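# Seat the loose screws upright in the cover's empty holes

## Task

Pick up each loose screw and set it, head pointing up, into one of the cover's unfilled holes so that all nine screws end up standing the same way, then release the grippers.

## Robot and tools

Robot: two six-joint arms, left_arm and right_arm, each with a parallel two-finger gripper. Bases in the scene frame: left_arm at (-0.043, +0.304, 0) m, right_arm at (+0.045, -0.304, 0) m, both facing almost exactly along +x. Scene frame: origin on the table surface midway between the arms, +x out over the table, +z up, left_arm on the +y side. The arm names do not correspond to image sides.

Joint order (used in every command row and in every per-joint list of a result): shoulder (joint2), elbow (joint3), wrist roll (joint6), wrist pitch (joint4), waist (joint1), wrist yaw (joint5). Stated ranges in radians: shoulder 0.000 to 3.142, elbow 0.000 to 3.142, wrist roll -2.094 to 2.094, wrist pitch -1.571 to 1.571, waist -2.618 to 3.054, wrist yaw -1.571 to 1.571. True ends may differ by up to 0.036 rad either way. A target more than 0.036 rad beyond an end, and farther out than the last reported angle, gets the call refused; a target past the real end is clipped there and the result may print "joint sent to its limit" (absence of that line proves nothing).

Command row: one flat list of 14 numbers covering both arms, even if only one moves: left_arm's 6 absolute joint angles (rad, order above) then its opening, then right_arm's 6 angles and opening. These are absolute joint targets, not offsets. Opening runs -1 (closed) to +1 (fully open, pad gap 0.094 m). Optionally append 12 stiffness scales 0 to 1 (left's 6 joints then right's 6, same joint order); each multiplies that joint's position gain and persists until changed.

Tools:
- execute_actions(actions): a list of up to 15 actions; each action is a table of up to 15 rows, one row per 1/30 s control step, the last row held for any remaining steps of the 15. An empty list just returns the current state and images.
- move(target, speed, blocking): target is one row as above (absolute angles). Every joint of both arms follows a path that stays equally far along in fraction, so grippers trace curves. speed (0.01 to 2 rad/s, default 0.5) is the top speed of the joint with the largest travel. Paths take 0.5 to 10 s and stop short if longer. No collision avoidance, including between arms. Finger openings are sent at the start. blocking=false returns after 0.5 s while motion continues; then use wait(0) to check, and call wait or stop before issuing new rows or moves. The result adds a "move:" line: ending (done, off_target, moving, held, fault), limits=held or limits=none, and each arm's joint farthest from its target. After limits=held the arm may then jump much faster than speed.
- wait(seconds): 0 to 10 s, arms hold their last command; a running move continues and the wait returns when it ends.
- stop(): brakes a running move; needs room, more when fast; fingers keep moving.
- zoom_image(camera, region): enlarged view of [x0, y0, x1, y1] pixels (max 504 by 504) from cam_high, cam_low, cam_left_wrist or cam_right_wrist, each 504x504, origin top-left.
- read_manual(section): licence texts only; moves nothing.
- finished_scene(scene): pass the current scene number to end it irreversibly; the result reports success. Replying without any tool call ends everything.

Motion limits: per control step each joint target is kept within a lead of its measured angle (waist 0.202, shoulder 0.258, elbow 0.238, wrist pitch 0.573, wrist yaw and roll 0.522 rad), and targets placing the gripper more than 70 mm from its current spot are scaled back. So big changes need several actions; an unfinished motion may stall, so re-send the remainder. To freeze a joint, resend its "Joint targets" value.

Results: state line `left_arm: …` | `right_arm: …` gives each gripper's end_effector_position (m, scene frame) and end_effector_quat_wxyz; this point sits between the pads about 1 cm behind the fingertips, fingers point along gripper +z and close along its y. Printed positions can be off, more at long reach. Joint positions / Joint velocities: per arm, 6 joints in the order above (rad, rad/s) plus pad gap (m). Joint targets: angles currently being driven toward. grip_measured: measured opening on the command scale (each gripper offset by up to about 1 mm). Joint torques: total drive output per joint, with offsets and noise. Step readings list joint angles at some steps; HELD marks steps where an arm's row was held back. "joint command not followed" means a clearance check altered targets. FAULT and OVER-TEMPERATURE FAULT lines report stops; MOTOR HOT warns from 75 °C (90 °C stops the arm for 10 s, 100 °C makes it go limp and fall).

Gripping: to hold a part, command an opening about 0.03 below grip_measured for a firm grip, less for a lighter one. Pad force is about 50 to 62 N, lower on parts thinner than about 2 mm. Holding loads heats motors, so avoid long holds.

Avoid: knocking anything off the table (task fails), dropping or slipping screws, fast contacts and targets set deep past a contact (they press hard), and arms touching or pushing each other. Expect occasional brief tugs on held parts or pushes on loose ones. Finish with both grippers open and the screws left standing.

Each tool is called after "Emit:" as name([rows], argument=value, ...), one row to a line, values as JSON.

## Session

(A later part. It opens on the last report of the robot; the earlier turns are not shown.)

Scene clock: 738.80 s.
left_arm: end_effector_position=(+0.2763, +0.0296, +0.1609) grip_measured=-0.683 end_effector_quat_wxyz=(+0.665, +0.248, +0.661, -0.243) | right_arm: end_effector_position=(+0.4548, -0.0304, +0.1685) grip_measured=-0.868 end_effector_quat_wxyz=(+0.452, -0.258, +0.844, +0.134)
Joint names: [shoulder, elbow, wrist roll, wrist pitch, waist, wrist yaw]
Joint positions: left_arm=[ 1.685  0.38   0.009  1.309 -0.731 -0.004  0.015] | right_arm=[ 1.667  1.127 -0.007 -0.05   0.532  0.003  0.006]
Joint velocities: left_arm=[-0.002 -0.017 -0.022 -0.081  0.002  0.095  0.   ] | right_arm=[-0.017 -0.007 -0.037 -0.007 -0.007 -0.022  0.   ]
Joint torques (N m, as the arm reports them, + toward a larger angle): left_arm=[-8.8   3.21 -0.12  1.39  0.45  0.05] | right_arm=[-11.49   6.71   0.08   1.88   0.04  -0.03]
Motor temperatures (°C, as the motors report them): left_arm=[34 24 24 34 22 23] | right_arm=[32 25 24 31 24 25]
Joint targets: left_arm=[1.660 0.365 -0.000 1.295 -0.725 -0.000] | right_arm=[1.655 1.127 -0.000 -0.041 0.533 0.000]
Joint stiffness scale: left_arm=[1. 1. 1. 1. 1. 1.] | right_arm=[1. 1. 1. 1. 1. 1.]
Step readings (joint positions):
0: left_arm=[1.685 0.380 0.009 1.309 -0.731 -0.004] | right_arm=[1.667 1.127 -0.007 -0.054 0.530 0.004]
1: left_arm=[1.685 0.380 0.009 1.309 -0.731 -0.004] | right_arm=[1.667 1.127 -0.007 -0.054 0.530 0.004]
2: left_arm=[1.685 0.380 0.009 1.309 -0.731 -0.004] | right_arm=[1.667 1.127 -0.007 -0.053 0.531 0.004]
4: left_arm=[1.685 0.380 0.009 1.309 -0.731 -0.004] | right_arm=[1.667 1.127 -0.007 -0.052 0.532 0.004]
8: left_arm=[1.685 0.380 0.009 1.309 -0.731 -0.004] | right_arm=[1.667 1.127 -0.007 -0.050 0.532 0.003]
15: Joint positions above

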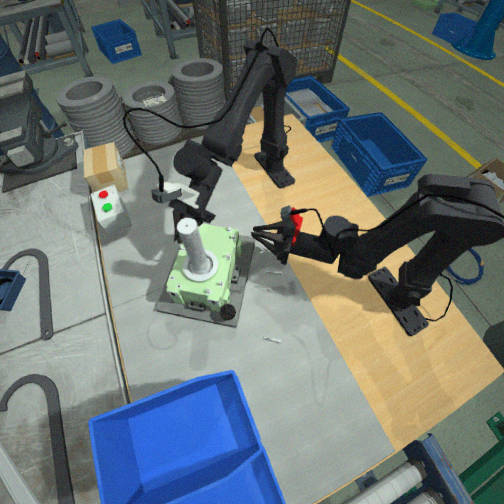

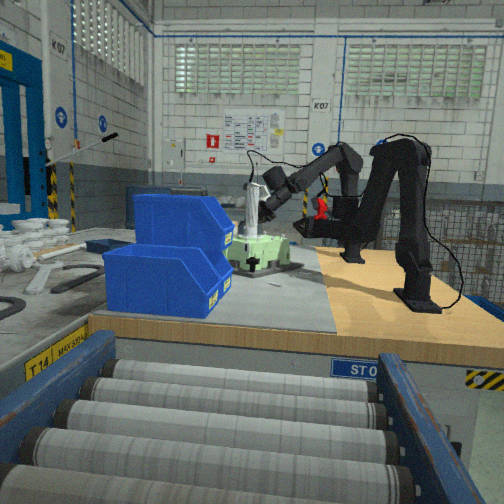

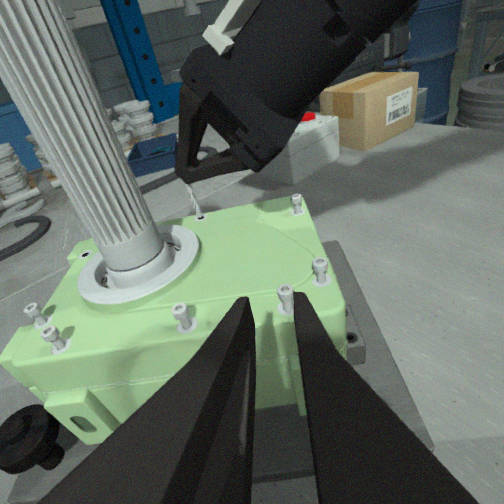

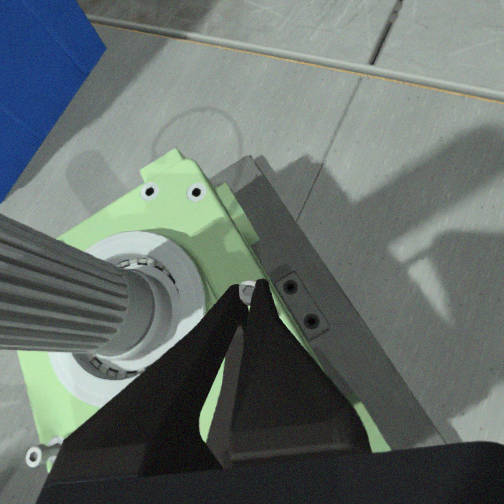

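Looks aligned; descend.

Emit:
execute_actions([
  [[1.66,0.365,0,1.295,-0.725,0,-0.68, 1.682,1.127,0,-0.05,0.533,0,-0.89]],
  [[1.66,0.365,0,1.295,-0.725,0,-0.68, 1.692,1.127,0,-0.05,0.533,0,-0.89]],
])

Emit:
zoom_image(camera="cam_left_wrist", region=[150, 150, 270, 250])

Scene clock: 744.67 s.
left_arm: end_effector_position=(+0.2763, +0.0296, +0.1609) grip_measured=-0.683 end_effector_quat_wxyz=(+0.665, +0.248, +0.661, -0.243) | right_arm: end_effector_position=(+0.4564, -0.0293, +0.1665) grip_measured=-0.868 end_effector_quat_wxyz=(+0.453, -0.258, +0.843, +0.134)
Joint names: [shoulder, elbow, wrist roll, wrist pitch, waist, wrist yaw]
Joint positions: left_arm=[ 1.685  0.38   0.009  1.309 -0.731 -0.004  0.015] | right_arm=[ 1.676  1.127 -0.007 -0.038  0.532  0.003  0.006]
Joint velocities: left_arm=[-0.007 -0.012 -0.051 -0.022 -0.017 -0.081 -0.   ] | right_arm=[-0.002 -0.007  0.037  0.022  0.007  0.007 -0.001]
Joint torques (N m, as the arm reports them, + toward a larger angle): left_arm=[-8.81  3.15 -0.11  1.4   0.48  0.07] | right_arm=[-8.57  6.69  0.13  1.67  0.15  0.02]
Motor temperatures (°C, as the motors report them): left_arm=[34 24 24 34 22 23] | right_arm=[32 25 24 32 24 25]
Joint targets: left_arm=[1.660 0.365 -0.000 1.295 -0.725 0.000] | right_arm=[1.692 1.127 -0.000 -0.050 0.533 -0.000]
Joint stiffness scale: left_arm=[1. 1. 1. 1. 1. 1.] | right_arm=[1. 1. 1. 1. 1. 1.]
Step readings (joint positions; steps 1 to 15: 1st action; 16 to 30: 2nd action):
0: left_arm=[1.685 0.380 0.009 1.309 -0.731 -0.004] | right_arm=[1.667 1.127 -0.007 -0.049 0.532 0.003]
1: left_arm=[1.685 0.380 0.009 1.309 -0.731 -0.004] | right_arm=[1.668 1.127 -0.007 -0.049 0.532 0.003]
2: left_arm=[1.685 0.380 0.009 1.309 -0.731 -0.004] | right_arm=[1.669 1.127 -0.007 -0.049 0.532 0.003]
4: left_arm=[1.685 0.380 0.009 1.309 -0.731 -0.004] | right_arm=[1.671 1.127 -0.007 -0.048 0.532 0.003]
8: left_arm=[1.685 0.380 0.009 1.309 -0.731 -0.004] | right_arm=[1.672 1.127 -0.007 -0.046 0.532 0.003]
15: left_arm=[1.685 0.380 0.009 1.309 -0.731 -0.004] | right_arm=[1.672 1.127 -0.007 -0.046 0.532 0.003]
16: left_arm=[1.685 0.380 0.009 1.309 -0.731 -0.004] | right_arm=[1.673 1.127 -0.007 -0.046 0.532 0.003]
17: left_arm=[1.685 0.380 0.009 1.309 -0.731 -0.004] | right_arm=[1.674 1.127 -0.007 -0.044 0.532 0.003]
19: left_arm=[1.685 0.380 0.009 1.309 -0.731 -0.004] | right_arm=[1.676 1.127 -0.007 -0.040 0.532 0.003]
23: left_arm=[1.685 0.380 0.009 1.309 -0.731 -0.004] | right_arm=[1.676 1.127 -0.007 -0.038 0.532 0.003]
30: Joint positions above

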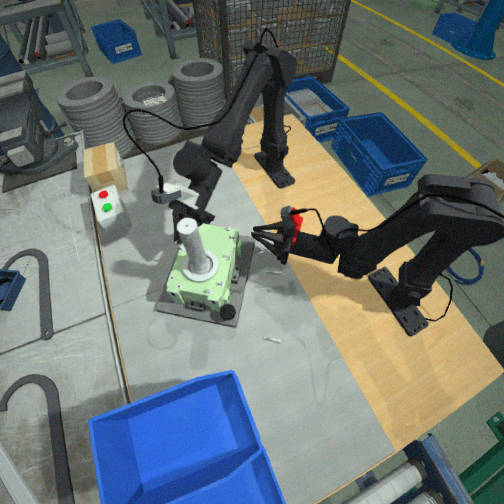

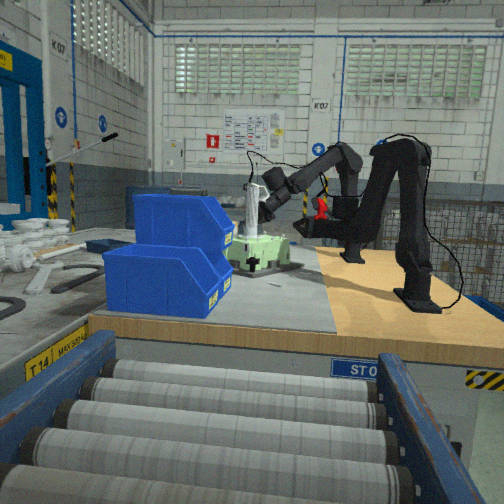

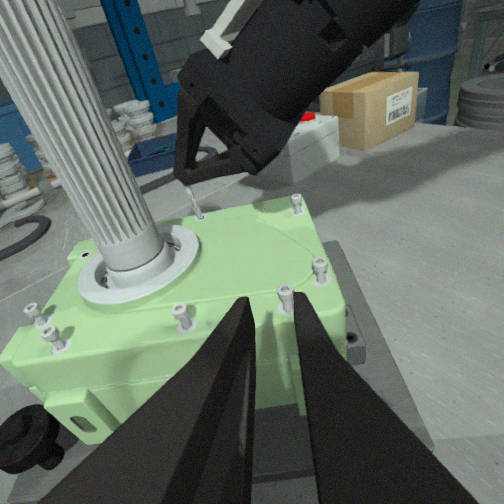

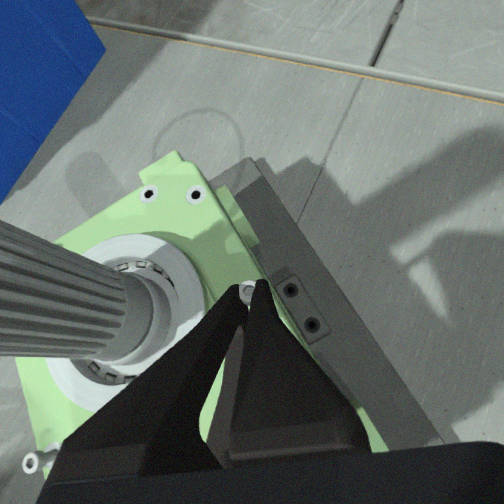

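Region (150, 150, 270, 250) of cam_left_wrist's 504x504 image, scaled by 4.200, with more detail than that image has.

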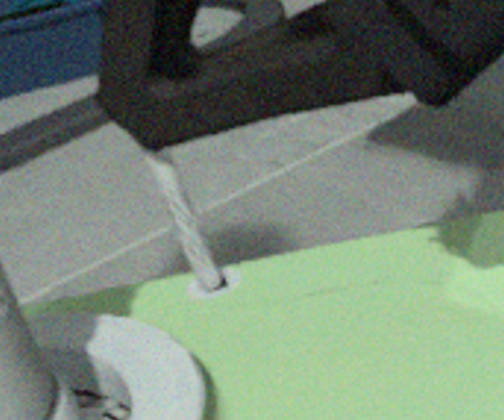

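Emit:
execute_actions([
  [[1.66,0.365,0,1.295,-0.725,0,-0.68, 1.660,1.127,0,-0.07,0.533,0,-0.89]],
  [[1.66,0.365,0,1.295,-0.725,0,-0.68, 1.656,1.127,0,-0.08,0.533,0,-0.89]],
])

Emit:
zoom_image(camera="cam_left_wrist", region=[150, 150, 270, 250])

Scene clock: 751.47 s.
left_arm: end_effector_position=(+0.2763, +0.0296, +0.1609) grip_measured=-0.683 end_effector_quat_wxyz=(+0.665, +0.248, +0.661, -0.243) | right_arm: end_effector_position=(+0.4552, -0.0301, +0.1671) grip_measured=-0.868 end_effector_quat_wxyz=(+0.451, -0.258, +0.844, +0.133)
Joint names: [shoulder, elbow, wrist roll, wrist pitch, waist, wrist yaw]
Joint positions: left_arm=[ 1.685  0.38   0.009  1.309 -0.731 -0.004  0.015] | right_arm=[ 1.671  1.127 -0.007 -0.047  0.532  0.003  0.006]
Joint velocities: left_arm=[ 0.012 -0.007  0.007  0.051  0.007  0.007 -0.   ] | right_arm=[ 0.002 -0.007 -0.037  0.007  0.002  0.095 -0.   ]
Joint torques (N m, as the arm reports them, + toward a larger angle): left_arm=[-8.81  3.13 -0.11  1.4   0.45  0.06] | right_arm=[-11.63   6.58   0.06   1.5    0.04  -0.05]
Motor temperatures (°C, as the motors report them): left_arm=[34 24 24 34 22 23] | right_arm=[31 26 24 32 24 25]
Joint targets: left_arm=[1.660 0.365 0.000 1.295 -0.725 0.000] | right_arm=[1.656 1.127 0.000 -0.080 0.533 -0.000]
Joint stiffness scale: left_arm=[1. 1. 1. 1. 1. 1.] | right_arm=[1. 1. 1. 1. 1. 1.]
Step readings (joint positions; steps 1 to 15: 1st action; 16 to 30: 2nd action):
0: left_arm=[1.685 0.380 0.009 1.309 -0.731 -0.004] | right_arm=[1.676 1.127 -0.007 -0.038 0.532 0.003]
1: left_arm=[1.685 0.380 0.009 1.309 -0.731 -0.004] | right_arm=[1.676 1.127 -0.007 -0.038 0.532 0.003]
2: left_arm=[1.685 0.380 0.009 1.309 -0.731 -0.004] | right_arm=[1.676 1.127 -0.007 -0.038 0.532 0.003]
4: left_arm=[1.685 0.380 0.009 1.309 -0.731 -0.004] | right_arm=[1.676 1.127 -0.007 -0.038 0.532 0.003]
8: left_arm=[1.685 0.380 0.009 1.309 -0.731 -0.004] | right_arm=[1.676 1.127 -0.007 -0.038 0.532 0.003]
15: left_arm=[1.685 0.380 0.009 1.309 -0.731 -0.004] | right_arm=[1.676 1.127 -0.007 -0.038 0.532 0.003]
16: left_arm=[1.685 0.380 0.009 1.309 -0.731 -0.004] | right_arm=[1.675 1.127 -0.007 -0.038 0.532 0.003]
17: left_arm=[1.685 0.380 0.009 1.309 -0.731 -0.004] | right_arm=[1.674 1.127 -0.007 -0.041 0.532 0.003]
19: left_arm=[1.685 0.380 0.009 1.309 -0.731 -0.004] | right_arm=[1.672 1.127 -0.007 -0.046 0.532 0.003]
23: left_arm=[1.685 0.380 0.009 1.309 -0.731 -0.004] | right_arm=[1.671 1.127 -0.007 -0.047 0.532 0.003]
30: Joint positions above

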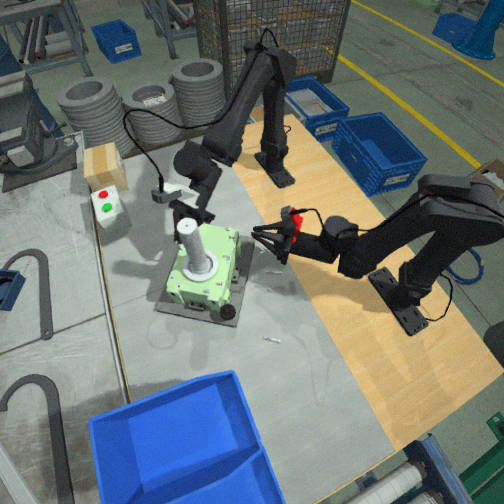

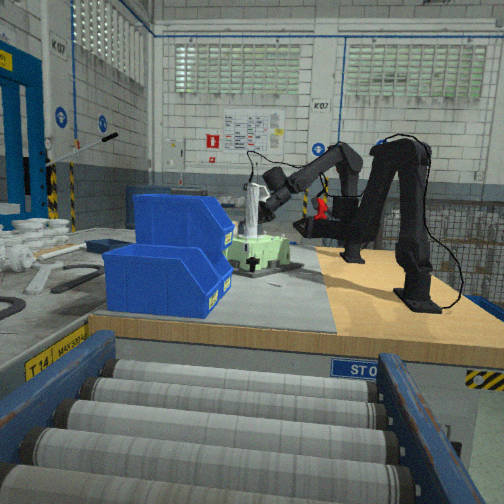

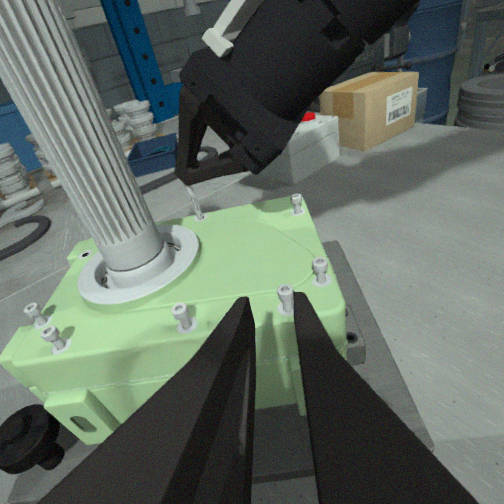

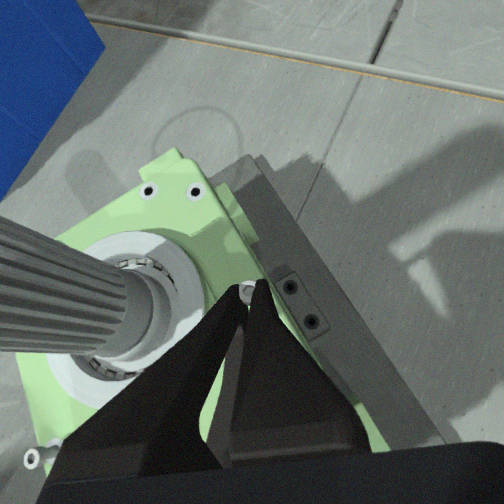

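Region (150, 150, 270, 250) of cam_left_wrist's 504x504 image, scaled by 4.200, with more detail than that image has.

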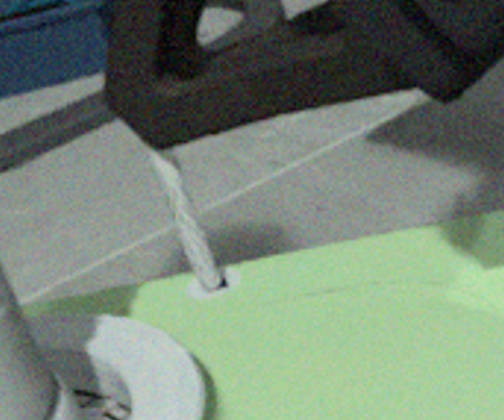

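Emit:
execute_actions([
  [[1.66,0.365,0,1.295,-0.725,0,-0.68, 1.650,1.127,0,-0.075,0.533,0,-0.89]],
  [[1.66,0.365,0,1.295,-0.725,0,-0.68, 1.650,1.127,0,-0.075,0.533,0,-0.89]],
])

Emit:
zoom_image(camera="cam_left_wrist", region=[150, 150, 270, 250])

Scene clock: 765.43 s.
left_arm: end_effector_position=(+0.2763, +0.0296, +0.1609) grip_measured=-0.683 end_effector_quat_wxyz=(+0.665, +0.248, +0.661, -0.243) | right_arm: end_effector_position=(+0.4552, -0.0301, +0.1671) grip_measured=-0.868 end_effector_quat_wxyz=(+0.451, -0.258, +0.844, +0.133)
Joint names: [shoulder, elbow, wrist roll, wrist pitch, waist, wrist yaw]
Joint positions: left_arm=[ 1.685  0.38   0.009  1.309 -0.731 -0.004  0.015] | right_arm=[ 1.671  1.127 -0.007 -0.047  0.532  0.003  0.006]
Joint velocities: left_arm=[ 0.017  0.007 -0.022  0.022 -0.007 -0.051  0.   ] | right_arm=[-0.012  0.007 -0.037  0.051 -0.017 -0.051 -0.001]
Joint torques (N m, as the arm reports them, + toward a larger angle): left_arm=[-8.8   3.12 -0.11  1.4   0.44  0.06] | right_arm=[-12.26   6.84   0.11   1.5    0.1   -0.02]
Motor temperatures (°C, as the motors report them): left_arm=[34 24 24 34 22 23] | right_arm=[32 26 24 31 24 25]
Joint targets: left_arm=[1.660 0.365 0.000 1.295 -0.725 -0.000] | right_arm=[1.650 1.127 0.000 -0.075 0.533 -0.000]
Joint stiffness scale: left_arm=[1. 1. 1. 1. 1. 1.] | right_arm=[1. 1. 1. 1. 1. 1.]
Step readings (joint positions; steps 1 to 15: 1st action; 16 to 30: 2nd action):
0: left_arm=[1.685 0.380 0.009 1.309 -0.731 -0.004] | right_arm=[1.671 1.127 -0.007 -0.047 0.532 0.003]
1: left_arm=[1.685 0.380 0.009 1.309 -0.731 -0.004] | right_arm=[1.671 1.127 -0.007 -0.047 0.532 0.003]
2: left_arm=[1.685 0.380 0.009 1.309 -0.731 -0.004] | right_arm=[1.671 1.127 -0.007 -0.047 0.532 0.003]
4: left_arm=[1.685 0.380 0.009 1.309 -0.731 -0.004] | right_arm=[1.671 1.127 -0.007 -0.047 0.532 0.003]
8: left_arm=[1.685 0.380 0.009 1.309 -0.731 -0.004] | right_arm=[1.671 1.127 -0.007 -0.047 0.532 0.003]
15: left_arm=[1.685 0.380 0.009 1.309 -0.731 -0.004] | right_arm=[1.671 1.127 -0.007 -0.047 0.532 0.003]
16: left_arm=[1.685 0.380 0.009 1.309 -0.731 -0.004] | right_arm=[1.671 1.127 -0.007 -0.047 0.532 0.003]
17: left_arm=[1.685 0.380 0.009 1.309 -0.731 -0.004] | right_arm=[1.671 1.127 -0.007 -0.047 0.532 0.003]
19: left_arm=[1.685 0.380 0.009 1.309 -0.731 -0.004] | right_arm=[1.671 1.127 -0.007 -0.047 0.532 0.003]
23: left_arm=[1.685 0.380 0.009 1.309 -0.731 -0.004] | right_arm=[1.671 1.127 -0.007 -0.047 0.532 0.003]
30: Joint positions above

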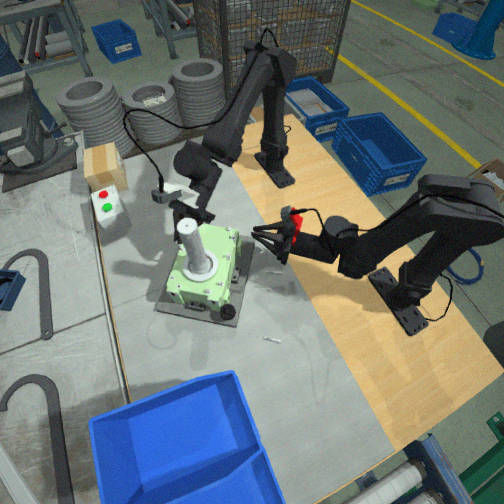

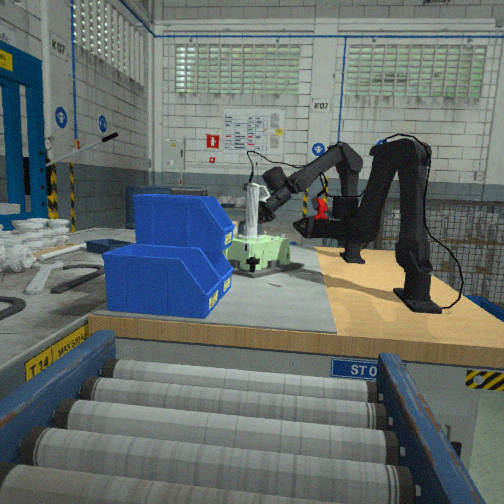

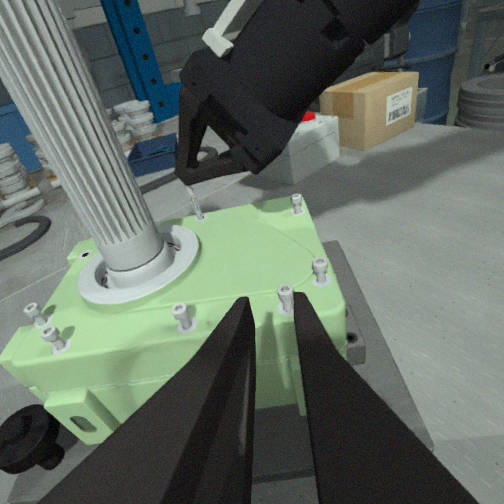

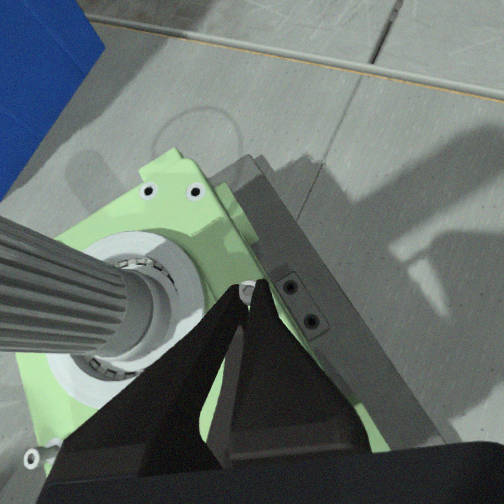

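Region (150, 150, 270, 250) of cam_left_wrist's 504x504 image, scaled by 4.200, with more detail than that image has.

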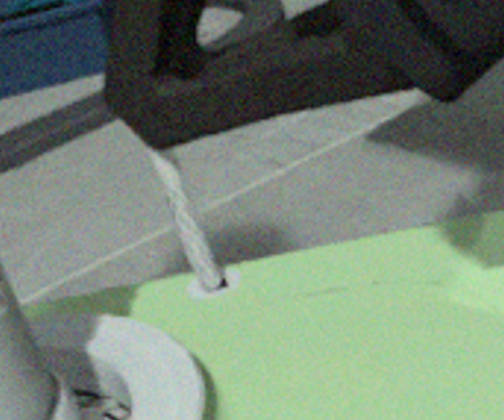

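Emit:
execute_actions([
  [[1.66,0.365,0,1.295,-0.725,0,-0.68, 1.640,1.127,0,-0.072,0.533,0,-0.89],[1.66,0.365,0,1.295,-0.725,0,-0.68, 1.640,1.127,0,-0.072,0.533,0,-0.89],[1.66,0.365,0,1.295,-0.725,0,-0.68, 1.650,1.127,0,-0.072,0.533,0,-0.89]],
])

Emit:
zoom_image(camera="cam_left_wrist", region=[150, 150, 270, 250])

Scene clock: 769.83 s.
left_arm: end_effector_position=(+0.2763, +0.0296, +0.1609) grip_measured=-0.683 end_effector_quat_wxyz=(+0.665, +0.248, +0.661, -0.243) | right_arm: end_effector_position=(+0.4543, -0.0307, +0.1694) grip_measured=-0.868 end_effector_quat_wxyz=(+0.452, -0.258, +0.843, +0.134)
Joint names: [shoulder, elbow, wrist roll, wrist pitch, waist, wrist yaw]
Joint positions: left_arm=[ 1.685  0.38   0.009  1.309 -0.731 -0.004  0.015] | right_arm=[ 1.664  1.127 -0.007 -0.052  0.532  0.003  0.006]
Joint velocities: left_arm=[ 0.007  0.002 -0.022 -0.066  0.017 -0.051 -0.   ] | right_arm=[-0.007 -0.007 -0.037  0.037  0.007  0.066 -0.   ]
Joint torques (N m, as the arm reports them, + toward a larger angle): left_arm=[-8.78  3.15 -0.12  1.4   0.47  0.06] | right_arm=[-11.54   6.65   0.09   1.6    0.     0.  ]
Motor temperatures (°C, as the motors report them): left_arm=[34 24 24 34 22 23] | right_arm=[32 26 24 31 24 25]
Joint targets: left_arm=[1.660 0.365 -0.000 1.295 -0.725 0.000] | right_arm=[1.650 1.127 -0.000 -0.072 0.533 0.000]
Joint stiffness scale: left_arm=[1. 1. 1. 1. 1. 1.] | right_arm=[1. 1. 1. 1. 1. 1.]
Step readings (joint positions):
0: left_arm=[1.685 0.380 0.009 1.309 -0.731 -0.004] | right_arm=[1.671 1.127 -0.007 -0.047 0.532 0.003]
1: left_arm=[1.685 0.380 0.009 1.309 -0.731 -0.004] | right_arm=[1.670 1.127 -0.007 -0.047 0.532 0.003]
2: left_arm=[1.685 0.380 0.009 1.309 -0.731 -0.004] | right_arm=[1.668 1.127 -0.007 -0.050 0.532 0.003]
4: left_arm=[1.685 0.380 0.009 1.309 -0.731 -0.004] | right_arm=[1.665 1.127 -0.007 -0.051 0.532 0.003]
8: left_arm=[1.685 0.380 0.009 1.309 -0.731 -0.004] | right_arm=[1.664 1.127 -0.007 -0.052 0.532 0.003]
15: Joint positions above

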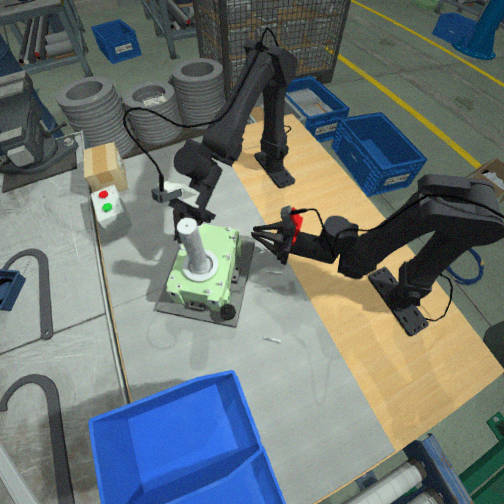

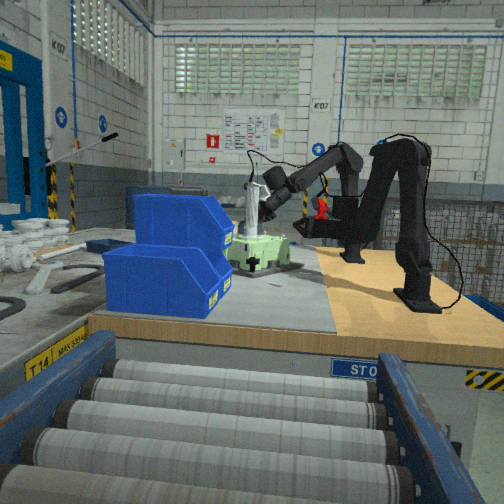

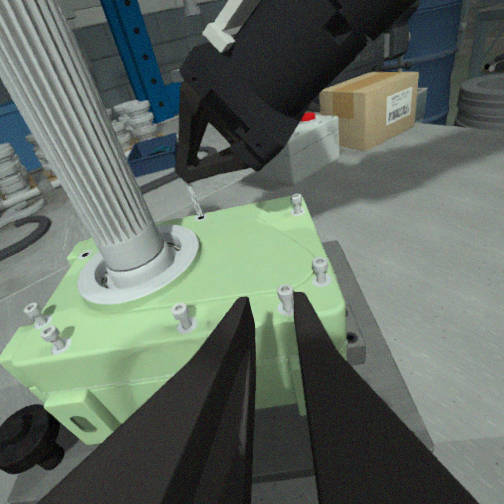

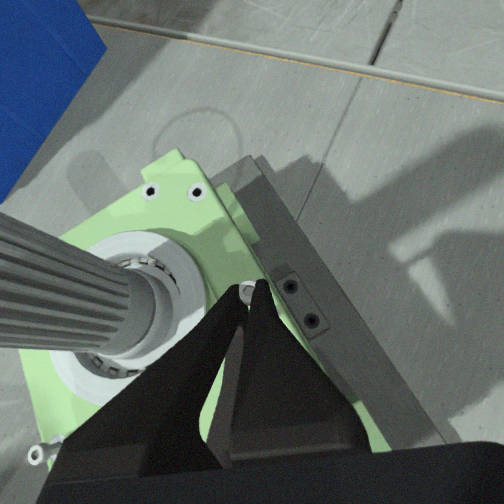

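Region (150, 150, 270, 250) of cam_left_wrist's 504x504 image, scaled by 4.200, with more detail than that image has.

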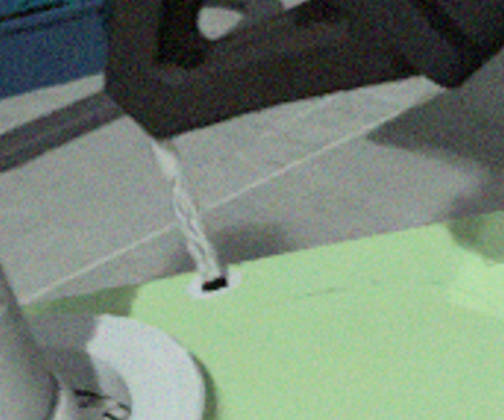

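Now descend with q4 held firmly.

Emit:
execute_actions([
  [[1.66,0.365,0,1.295,-0.725,0,-0.68, 1.678,1.127,0,-0.072,0.533,0,-0.89]],
  [[1.66,0.365,0,1.295,-0.725,0,-0.68, 1.686,1.127,0,-0.072,0.533,0,-0.89]],
])

Emit:
zoom_image(camera="cam_left_wrist", region=[150, 150, 270, 250])

Scene clock: 775.07 s.
left_arm: end_effector_position=(+0.2763, +0.0296, +0.1609) grip_measured=-0.683 end_effector_quat_wxyz=(+0.665, +0.248, +0.661, -0.243) | right_arm: end_effector_position=(+0.4551, -0.0302, +0.1665) grip_measured=-0.868 end_effector_quat_wxyz=(+0.450, -0.258, +0.844, +0.133)
Joint names: [shoulder, elbow, wrist roll, wrist pitch, waist, wrist yaw]
Joint positions: left_arm=[ 1.685  0.38   0.009  1.309 -0.731 -0.004  0.015] | right_arm=[ 1.672  1.127 -0.007 -0.048  0.532  0.003  0.006]
Joint velocities: left_arm=[-0.007 -0.007  0.022  0.037 -0.007  0.022  0.001] | right_arm=[-0.002  0.012 -0.051  0.007  0.017  0.051 -0.001]
Joint torques (N m, as the arm reports them, + toward a larger angle): left_arm=[-8.76  3.12 -0.11  1.41  0.48  0.06] | right_arm=[-8.72  6.74  0.09  1.54  0.09  0.  ]
Motor temperatures (°C, as the motors report them): left_arm=[34 24 24 34 22 23] | right_arm=[32 26 24 31 24 25]
Joint targets: left_arm=[1.660 0.365 -0.000 1.295 -0.725 -0.000] | right_arm=[1.686 1.127 0.000 -0.072 0.533 -0.000]
Joint stiffness scale: left_arm=[1. 1. 1. 1. 1. 1.] | right_arm=[1. 1. 1. 1. 1. 1.]
Step readings (joint positions; steps 1 to 15: 1st action; 16 to 30: 2nd action):
0: left_arm=[1.685 0.380 0.009 1.309 -0.731 -0.004] | right_arm=[1.664 1.127 -0.007 -0.052 0.532 0.003]
1: left_arm=[1.685 0.380 0.009 1.309 -0.731 -0.004] | right_arm=[1.664 1.127 -0.007 -0.052 0.532 0.003]
2: left_arm=[1.685 0.380 0.009 1.309 -0.731 -0.004] | right_arm=[1.664 1.127 -0.007 -0.052 0.532 0.003]
4: left_arm=[1.685 0.380 0.009 1.309 -0.731 -0.004] | right_arm=[1.664 1.127 -0.007 -0.052 0.532 0.003]
8: left_arm=[1.685 0.380 0.009 1.309 -0.731 -0.004] | right_arm=[1.664 1.127 -0.007 -0.052 0.532 0.003]
15: left_arm=[1.685 0.380 0.009 1.309 -0.731 -0.004] | right_arm=[1.664 1.127 -0.007 -0.052 0.532 0.003]
16: left_arm=[1.685 0.380 0.009 1.309 -0.731 -0.004] | right_arm=[1.665 1.127 -0.007 -0.052 0.532 0.003]
17: left_arm=[1.685 0.380 0.009 1.309 -0.731 -0.004] | right_arm=[1.668 1.127 -0.007 -0.052 0.532 0.003]
19: left_arm=[1.685 0.380 0.009 1.309 -0.731 -0.004] | right_arm=[1.672 1.127 -0.007 -0.048 0.532 0.003]
23: left_arm=[1.685 0.380 0.009 1.309 -0.731 -0.004] | right_arm=[1.672 1.127 -0.007 -0.048 0.532 0.003]
30: Joint positions above

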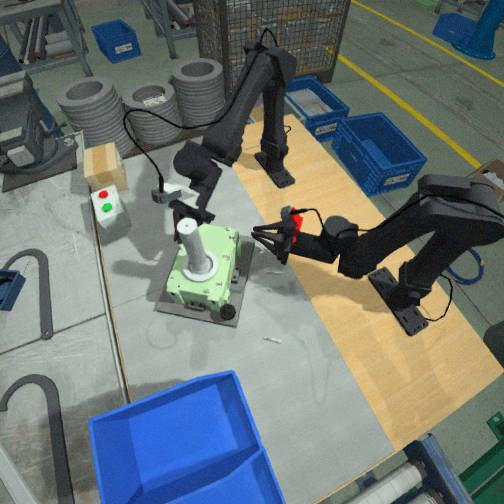

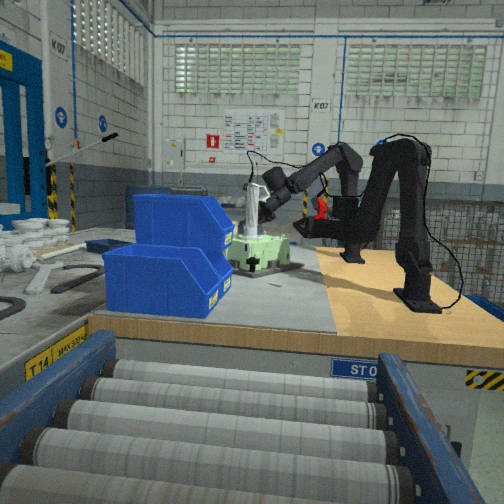

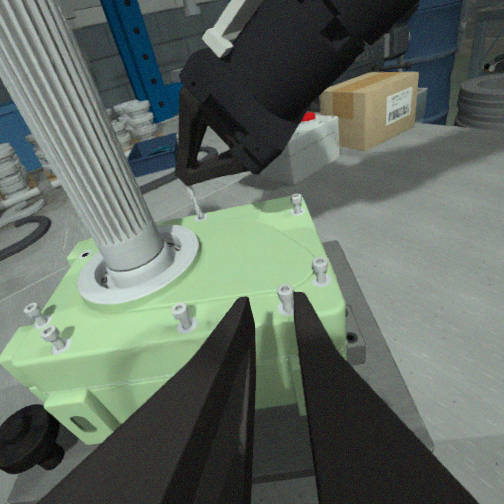

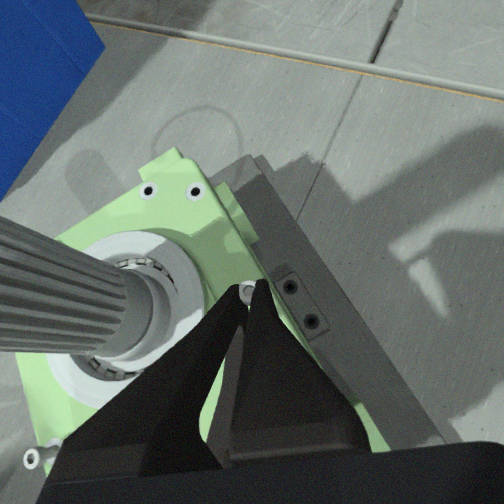

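Region (150, 150, 270, 250) of cam_left_wrist's 504x504 image, scaled by 4.200, with more detail than that image has.

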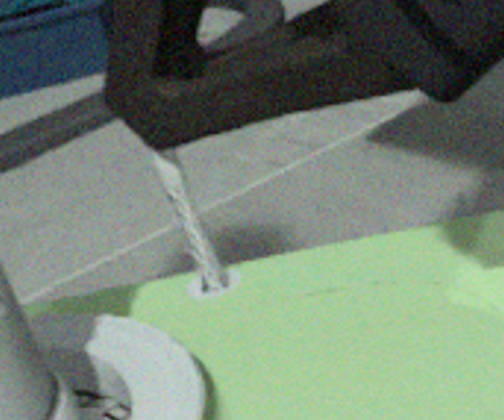

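Emit:
execute_actions([
  [[1.66,0.365,0,1.295,-0.725,0,-0.68, 1.686,1.127,0,-0.072,0.518,0,-0.89],[1.66,0.365,0,1.295,-0.725,0,-0.68, 1.686,1.127,0,-0.072,0.518,0,-0.89],[1.66,0.365,0,1.295,-0.725,0,-0.68, 1.686,1.127,0,-0.072,0.531,0,-0.89]],
])

Emit:
zoom_image(camera="cam_left_wrist", region=[150, 150, 270, 250])

Scene clock: 784.50 s.
left_arm: end_effector_position=(+0.2763, +0.0296, +0.1609) grip_measured=-0.683 end_effector_quat_wxyz=(+0.665, +0.248, +0.661, -0.243) | right_arm: end_effector_position=(+0.4557, -0.0311, +0.1628) grip_measured=-0.868 end_effector_quat_wxyz=(+0.446, -0.258, +0.847, +0.132)
Joint names: [shoulder, elbow, wrist roll, wrist pitch, waist, wrist yaw]
Joint positions: left_arm=[ 1.685  0.38   0.009  1.309 -0.731 -0.004  0.015] | right_arm=[ 1.679  1.127 -0.007 -0.05   0.53   0.003  0.006]
Joint velocities: left_arm=[-0.007 -0.012  0.007  0.022 -0.022 -0.037 -0.001] | right_arm=[-0.012  0.002 -0.022  0.022 -0.012 -0.022  0.001]
Joint torques (N m, as the arm reports them, + toward a larger angle): left_arm=[-8.8   3.14 -0.11  1.41  0.44  0.07] | right_arm=[-9.5   6.72  0.07  1.6   0.03  0.  ]
Motor temperatures (°C, as the motors report them): left_arm=[34 24 24 35 22 23] | right_arm=[32 26 24 31 24 25]
Joint targets: left_arm=[1.660 0.365 -0.000 1.295 -0.725 0.000] | right_arm=[1.686 1.127 -0.000 -0.072 0.531 -0.000]
Joint stiffness scale: left_arm=[1. 1. 1. 1. 1. 1.] | right_arm=[1. 1. 1. 1. 1. 1.]
Step readings (joint positions):
0: left_arm=[1.685 0.380 0.009 1.309 -0.731 -0.004] | right_arm=[1.672 1.127 -0.007 -0.048 0.532 0.003]
1: left_arm=[1.685 0.380 0.009 1.309 -0.731 -0.004] | right_arm=[1.672 1.127 -0.007 -0.048 0.532 0.003]
2: left_arm=[1.685 0.380 0.009 1.309 -0.731 -0.004] | right_arm=[1.672 1.127 -0.007 -0.048 0.531 0.003]
4: left_arm=[1.685 0.380 0.009 1.309 -0.731 -0.004] | right_arm=[1.674 1.127 -0.007 -0.049 0.530 0.003]
8: left_arm=[1.685 0.380 0.009 1.309 -0.731 -0.004] | right_arm=[1.679 1.127 -0.007 -0.050 0.530 0.003]
15: Joint positions above

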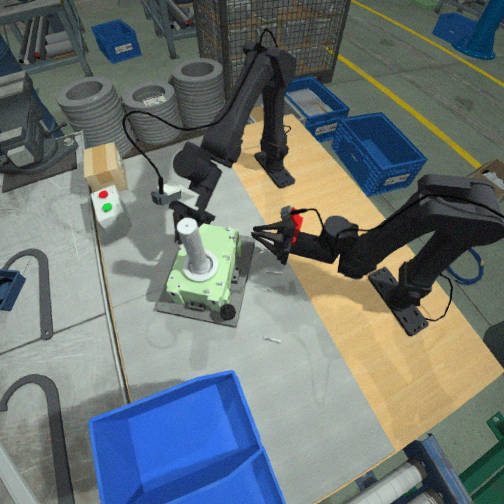

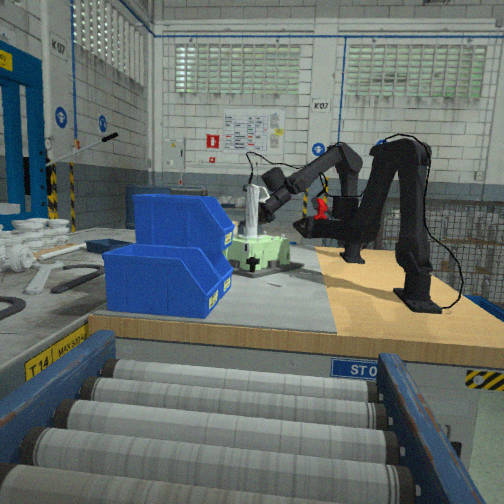

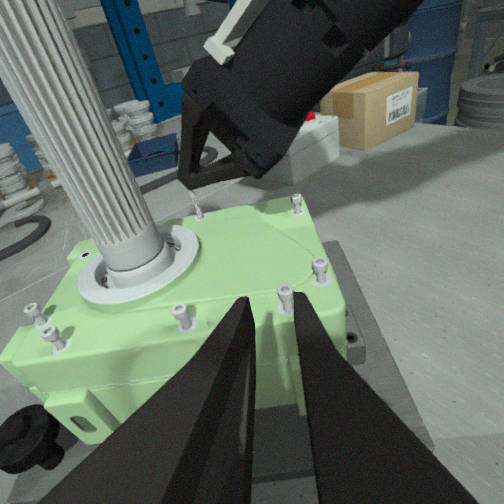

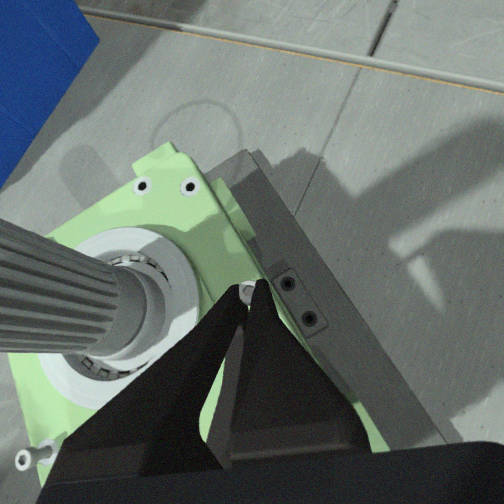

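Region (150, 150, 270, 250) of cam_left_wrist's 504x504 image, scaled by 4.200, with more detail than that image has.

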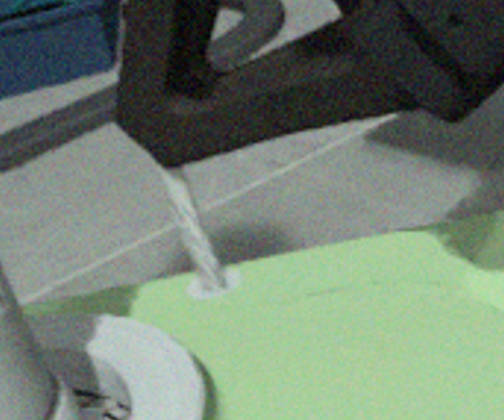

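It's in. Descend further.

Emit:
execute_actions([
  [[1.66,0.365,0,1.295,-0.725,0,-0.68, 1.698,1.127,0,-0.072,0.531,0,-0.89]],
  [[1.66,0.365,0,1.295,-0.725,0,-0.68, 1.710,1.127,0,-0.072,0.531,0,-0.89]],
  [[1.66,0.365,0,1.295,-0.725,0,-0.68, 1.722,1.127,0,-0.072,0.531,0,-0.89]],
])

Emit:
zoom_image(camera="cam_left_wrist", region=[150, 150, 270, 250])

Scene clock: 790.63 s.
left_arm: end_effector_position=(+0.2763, +0.0296, +0.1609) grip_measured=-0.683 end_effector_quat_wxyz=(+0.665, +0.248, +0.661, -0.243) | right_arm: end_effector_position=(+0.4566, -0.0300, +0.1604) grip_measured=-0.868 end_effector_quat_wxyz=(+0.446, -0.258, +0.847, +0.133)
Joint names: [shoulder, elbow, wrist roll, wrist pitch, waist, wrist yaw]
Joint positions: left_arm=[ 1.685  0.38   0.009  1.309 -0.731 -0.004  0.015] | right_arm=[ 1.687  1.127 -0.007 -0.043  0.53   0.001  0.006]
Joint velocities: left_arm=[ 0.002  0.027  0.007  0.007  0.007  0.037 -0.   ] | right_arm=[-0.012 -0.002 -0.022 -0.007 -0.007  0.007 -0.   ]
Joint torques (N m, as the arm reports them, + toward a larger angle): left_arm=[-8.78  3.15 -0.12  1.4   0.45  0.06] | right_arm=[-6.66  6.66  0.09  1.5   0.14 -0.02]
Motor temperatures (°C, as the motors report them): left_arm=[34 24 24 35 22 23] | right_arm=[31 26 24 31 24 25]
Joint targets: left_arm=[1.660 0.365 -0.000 1.295 -0.725 -0.000] | right_arm=[1.722 1.127 0.000 -0.072 0.531 0.000]
Joint stiffness scale: left_arm=[1. 1. 1. 1. 1. 1.] | right_arm=[1. 1. 1. 1. 1. 1.]
Step readings (joint positions; steps 1 to 15: 1st action; 16 to 30: 2nd action; 31 to 45: 3rd action):
0: left_arm=[1.685 0.380 0.009 1.309 -0.731 -0.004] | right_arm=[1.679 1.127 -0.007 -0.050 0.530 0.003]
1: left_arm=[1.685 0.380 0.009 1.309 -0.731 -0.004] | right_arm=[1.680 1.127 -0.007 -0.050 0.530 0.003]
2: left_arm=[1.685 0.380 0.009 1.309 -0.731 -0.004] | right_arm=[1.681 1.127 -0.007 -0.050 0.530 0.003]
4: left_arm=[1.685 0.380 0.009 1.309 -0.731 -0.004] | right_arm=[1.683 1.127 -0.007 -0.050 0.530 0.003]
8: left_arm=[1.685 0.380 0.009 1.309 -0.731 -0.004] | right_arm=[1.683 1.127 -0.007 -0.050 0.530 0.003]
15: left_arm=[1.685 0.380 0.009 1.309 -0.731 -0.004] | right_arm=[1.683 1.127 -0.007 -0.050 0.530 0.003]
16: left_arm=[1.685 0.380 0.009 1.309 -0.731 -0.004] | right_arm=[1.684 1.127 -0.007 -0.049 0.530 0.003]
17: left_arm=[1.685 0.380 0.009 1.309 -0.731 -0.004] | right_arm=[1.684 1.127 -0.007 -0.048 0.530 0.003]
19: left_arm=[1.685 0.380 0.009 1.309 -0.731 -0.004] | right_arm=[1.685 1.127 -0.007 -0.046 0.530 0.002]
23: left_arm=[1.685 0.380 0.009 1.309 -0.731 -0.004] | right_arm=[1.685 1.127 -0.007 -0.046 0.530 0.002]
30: left_arm=[1.685 0.380 0.009 1.309 -0.731 -0.004] | right_arm=[1.685 1.127 -0.007 -0.046 0.530 0.002]
31: left_arm=[1.685 0.380 0.009 1.309 -0.731 -0.004] | right_arm=[1.686 1.127 -0.007 -0.046 0.530 0.002]
32: left_arm=[1.685 0.380 0.009 1.309 -0.731 -0.004] | right_arm=[1.687 1.127 -0.007 -0.044 0.530 0.001]
34: left_arm=[1.685 0.380 0.009 1.309 -0.731 -0.004] | right_arm=[1.687 1.127 -0.007 -0.043 0.530 0.001]
38: left_arm=[1.685 0.380 0.009 1.309 -0.731 -0.004] | right_arm=[1.687 1.127 -0.007 -0.043 0.530 0.001]
45: Joint positions above

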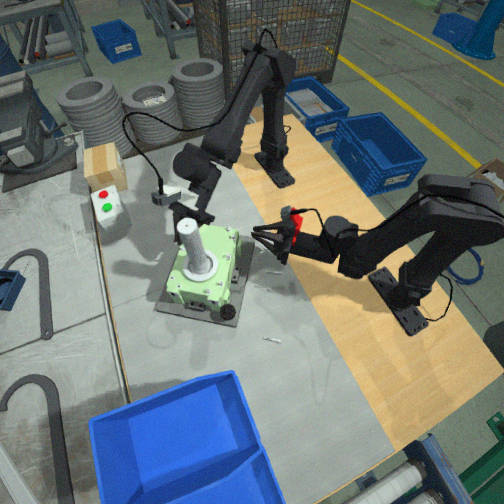

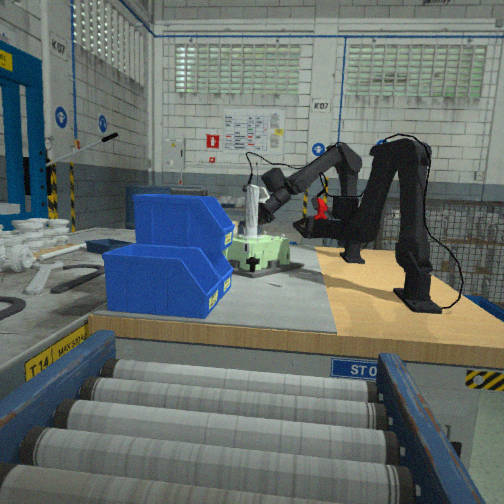

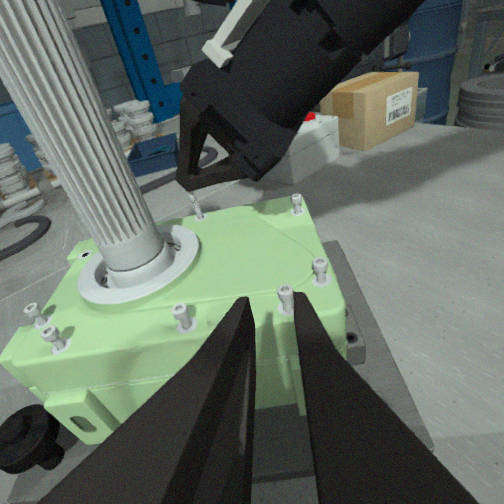

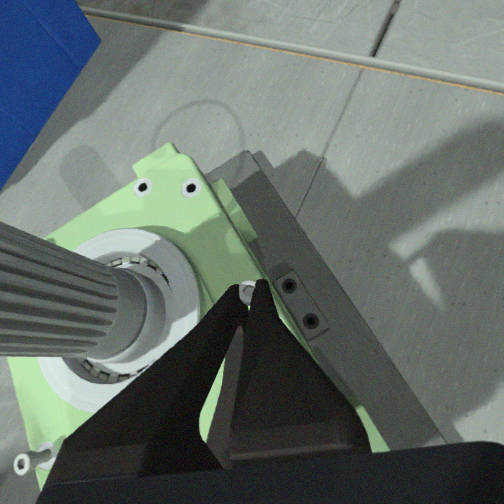

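Region (150, 150, 270, 250) of cam_left_wrist's 504x504 image, scaled by 4.200, with more detail than that image has.

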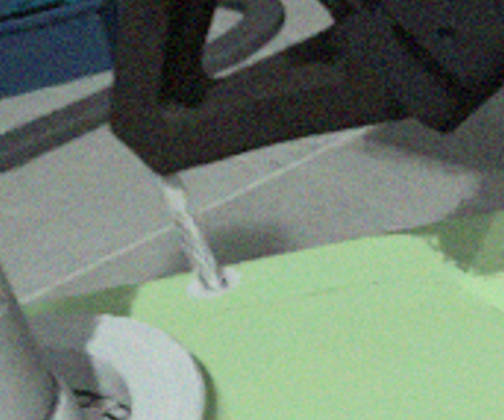

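Emit:
execute_actions([
  [[1.66,0.365,0,1.295,-0.725,0,-0.68, 1.680,1.127,0,-0.085,0.531,0,-0.89]],
  [[1.66,0.365,0,1.295,-0.725,0,-0.68, 1.672,1.127,0,-0.10,0.531,0,-0.89]],
  [[1.66,0.365,0,1.295,-0.725,0,-0.68, 1.668,1.127,0,-0.115,0.531,0,-0.89]],
])

Emit:
zoom_image(camera="cam_left_wrist", region=[150, 150, 270, 250])

Scene clock: 810.90 s.
left_arm: end_effector_position=(+0.2763, +0.0296, +0.1609) grip_measured=-0.683 end_effector_quat_wxyz=(+0.665, +0.248, +0.661, -0.243) | right_arm: end_effector_position=(+0.4540, -0.0317, +0.1594) grip_measured=-0.868 end_effector_quat_wxyz=(+0.440, -0.259, +0.850, +0.131)
Joint names: [shoulder, elbow, wrist roll, wrist pitch, waist, wrist yaw]
Joint positions: left_arm=[ 1.685  0.38   0.009  1.309 -0.731 -0.004  0.015] | right_arm=[ 1.681  1.127 -0.007 -0.063  0.53   0.001  0.006]
Joint velocities: left_arm=[-0.012 -0.017 -0.037 -0.037  0.002 -0.007 -0.001] | right_arm=[ 0.012 -0.002  0.022 -0.051 -0.017  0.022  0.001]
Joint torques (N m, as the arm reports them, + toward a larger angle): left_arm=[-8.79  3.15 -0.11  1.39  0.45  0.06] | right_arm=[-11.45   6.61   0.07   1.29   0.2   -0.02]
Motor temperatures (°C, as the motors report them): left_arm=[34 24 24 35 22 23] | right_arm=[31 26 24 31 24 25]
Joint targets: left_arm=[1.660 0.365 0.000 1.295 -0.725 0.000] | right_arm=[1.668 1.127 0.000 -0.115 0.531 -0.000]
Joint stiffness scale: left_arm=[1. 1. 1. 1. 1. 1.] | right_arm=[1. 1. 1. 1. 1. 1.]
Step readings (joint positions; steps 1 to 15: 1st action; 16 to 30: 2nd action; 31 to 45: 3rd action):
0: left_arm=[1.685 0.380 0.009 1.309 -0.731 -0.004] | right_arm=[1.687 1.127 -0.007 -0.043 0.530 0.001]
1: left_arm=[1.685 0.380 0.009 1.309 -0.731 -0.004] | right_arm=[1.686 1.127 -0.007 -0.043 0.530 0.001]
2: left_arm=[1.685 0.380 0.009 1.309 -0.731 -0.004] | right_arm=[1.685 1.127 -0.007 -0.045 0.530 0.001]
4: left_arm=[1.685 0.380 0.009 1.309 -0.731 -0.004] | right_arm=[1.685 1.127 -0.007 -0.045 0.530 0.001]
8: left_arm=[1.685 0.380 0.009 1.309 -0.731 -0.004] | right_arm=[1.685 1.127 -0.007 -0.045 0.530 0.001]
15: left_arm=[1.685 0.380 0.009 1.309 -0.731 -0.004] | right_arm=[1.685 1.127 -0.007 -0.045 0.530 0.001]
16: left_arm=[1.685 0.380 0.009 1.309 -0.731 -0.004] | right_arm=[1.684 1.127 -0.007 -0.046 0.530 0.001]
17: left_arm=[1.685 0.380 0.009 1.309 -0.731 -0.004] | right_arm=[1.683 1.127 -0.007 -0.048 0.530 0.001]
19: left_arm=[1.685 0.380 0.009 1.309 -0.731 -0.004] | right_arm=[1.682 1.127 -0.007 -0.050 0.530 0.001]
23: left_arm=[1.685 0.380 0.009 1.309 -0.731 -0.004] | right_arm=[1.682 1.127 -0.007 -0.050 0.530 0.001]
30: left_arm=[1.685 0.380 0.009 1.309 -0.731 -0.004] | right_arm=[1.682 1.127 -0.007 -0.050 0.530 0.001]
31: left_arm=[1.685 0.380 0.009 1.309 -0.731 -0.004] | right_arm=[1.682 1.127 -0.007 -0.051 0.530 0.001]
32: left_arm=[1.685 0.380 0.009 1.309 -0.731 -0.004] | right_arm=[1.682 1.127 -0.007 -0.052 0.530 0.001]
34: left_arm=[1.685 0.380 0.009 1.309 -0.731 -0.004] | right_arm=[1.681 1.127 -0.007 -0.059 0.530 0.001]
38: left_arm=[1.685 0.380 0.009 1.309 -0.731 -0.004] | right_arm=[1.681 1.127 -0.007 -0.062 0.530 0.001]
45: Joint positions above

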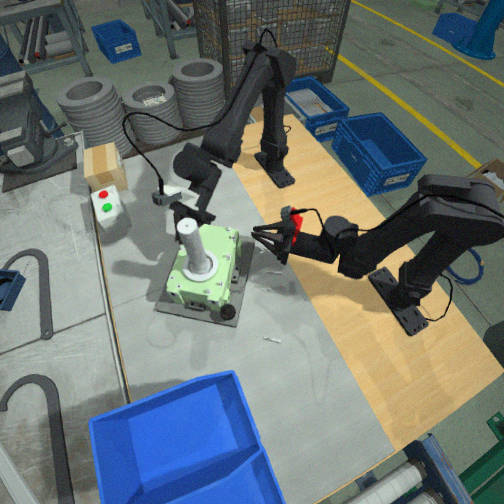

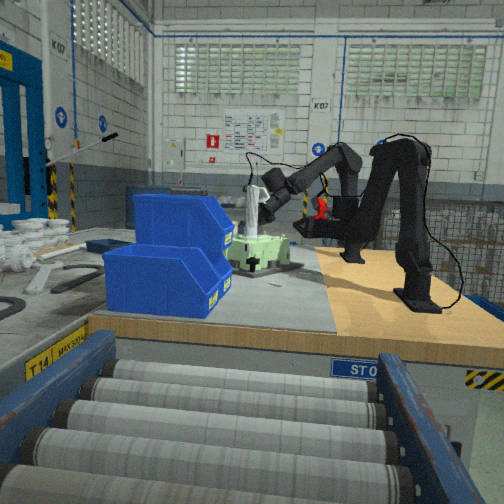

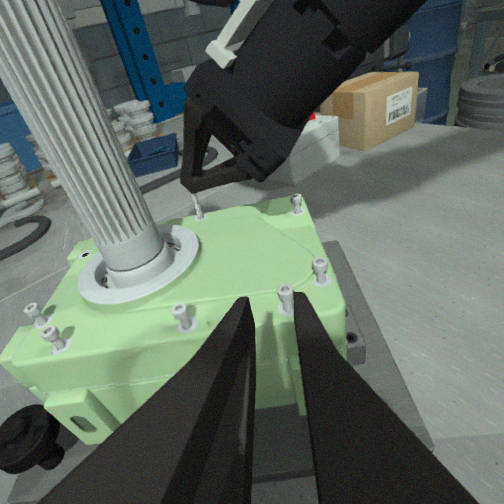

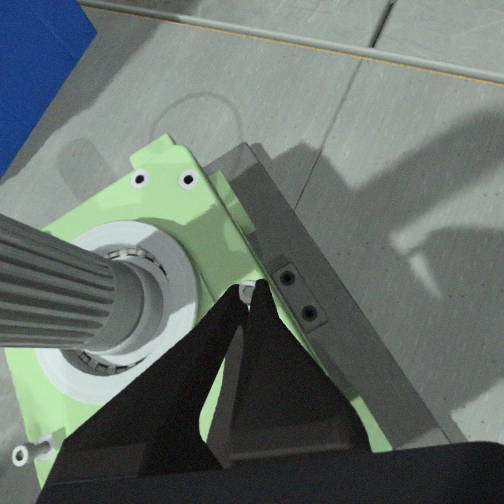

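Region (150, 150, 270, 250) of cam_left_wrist's 504x504 image, scaled by 4.200, with more detail than that image has.

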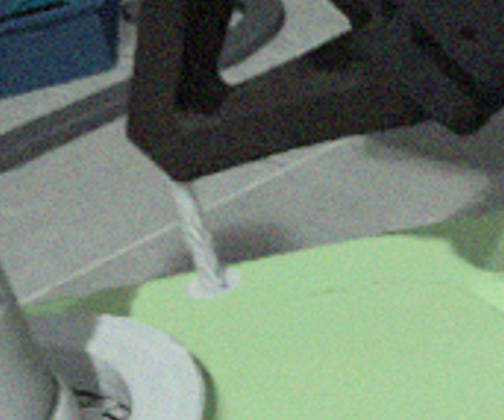

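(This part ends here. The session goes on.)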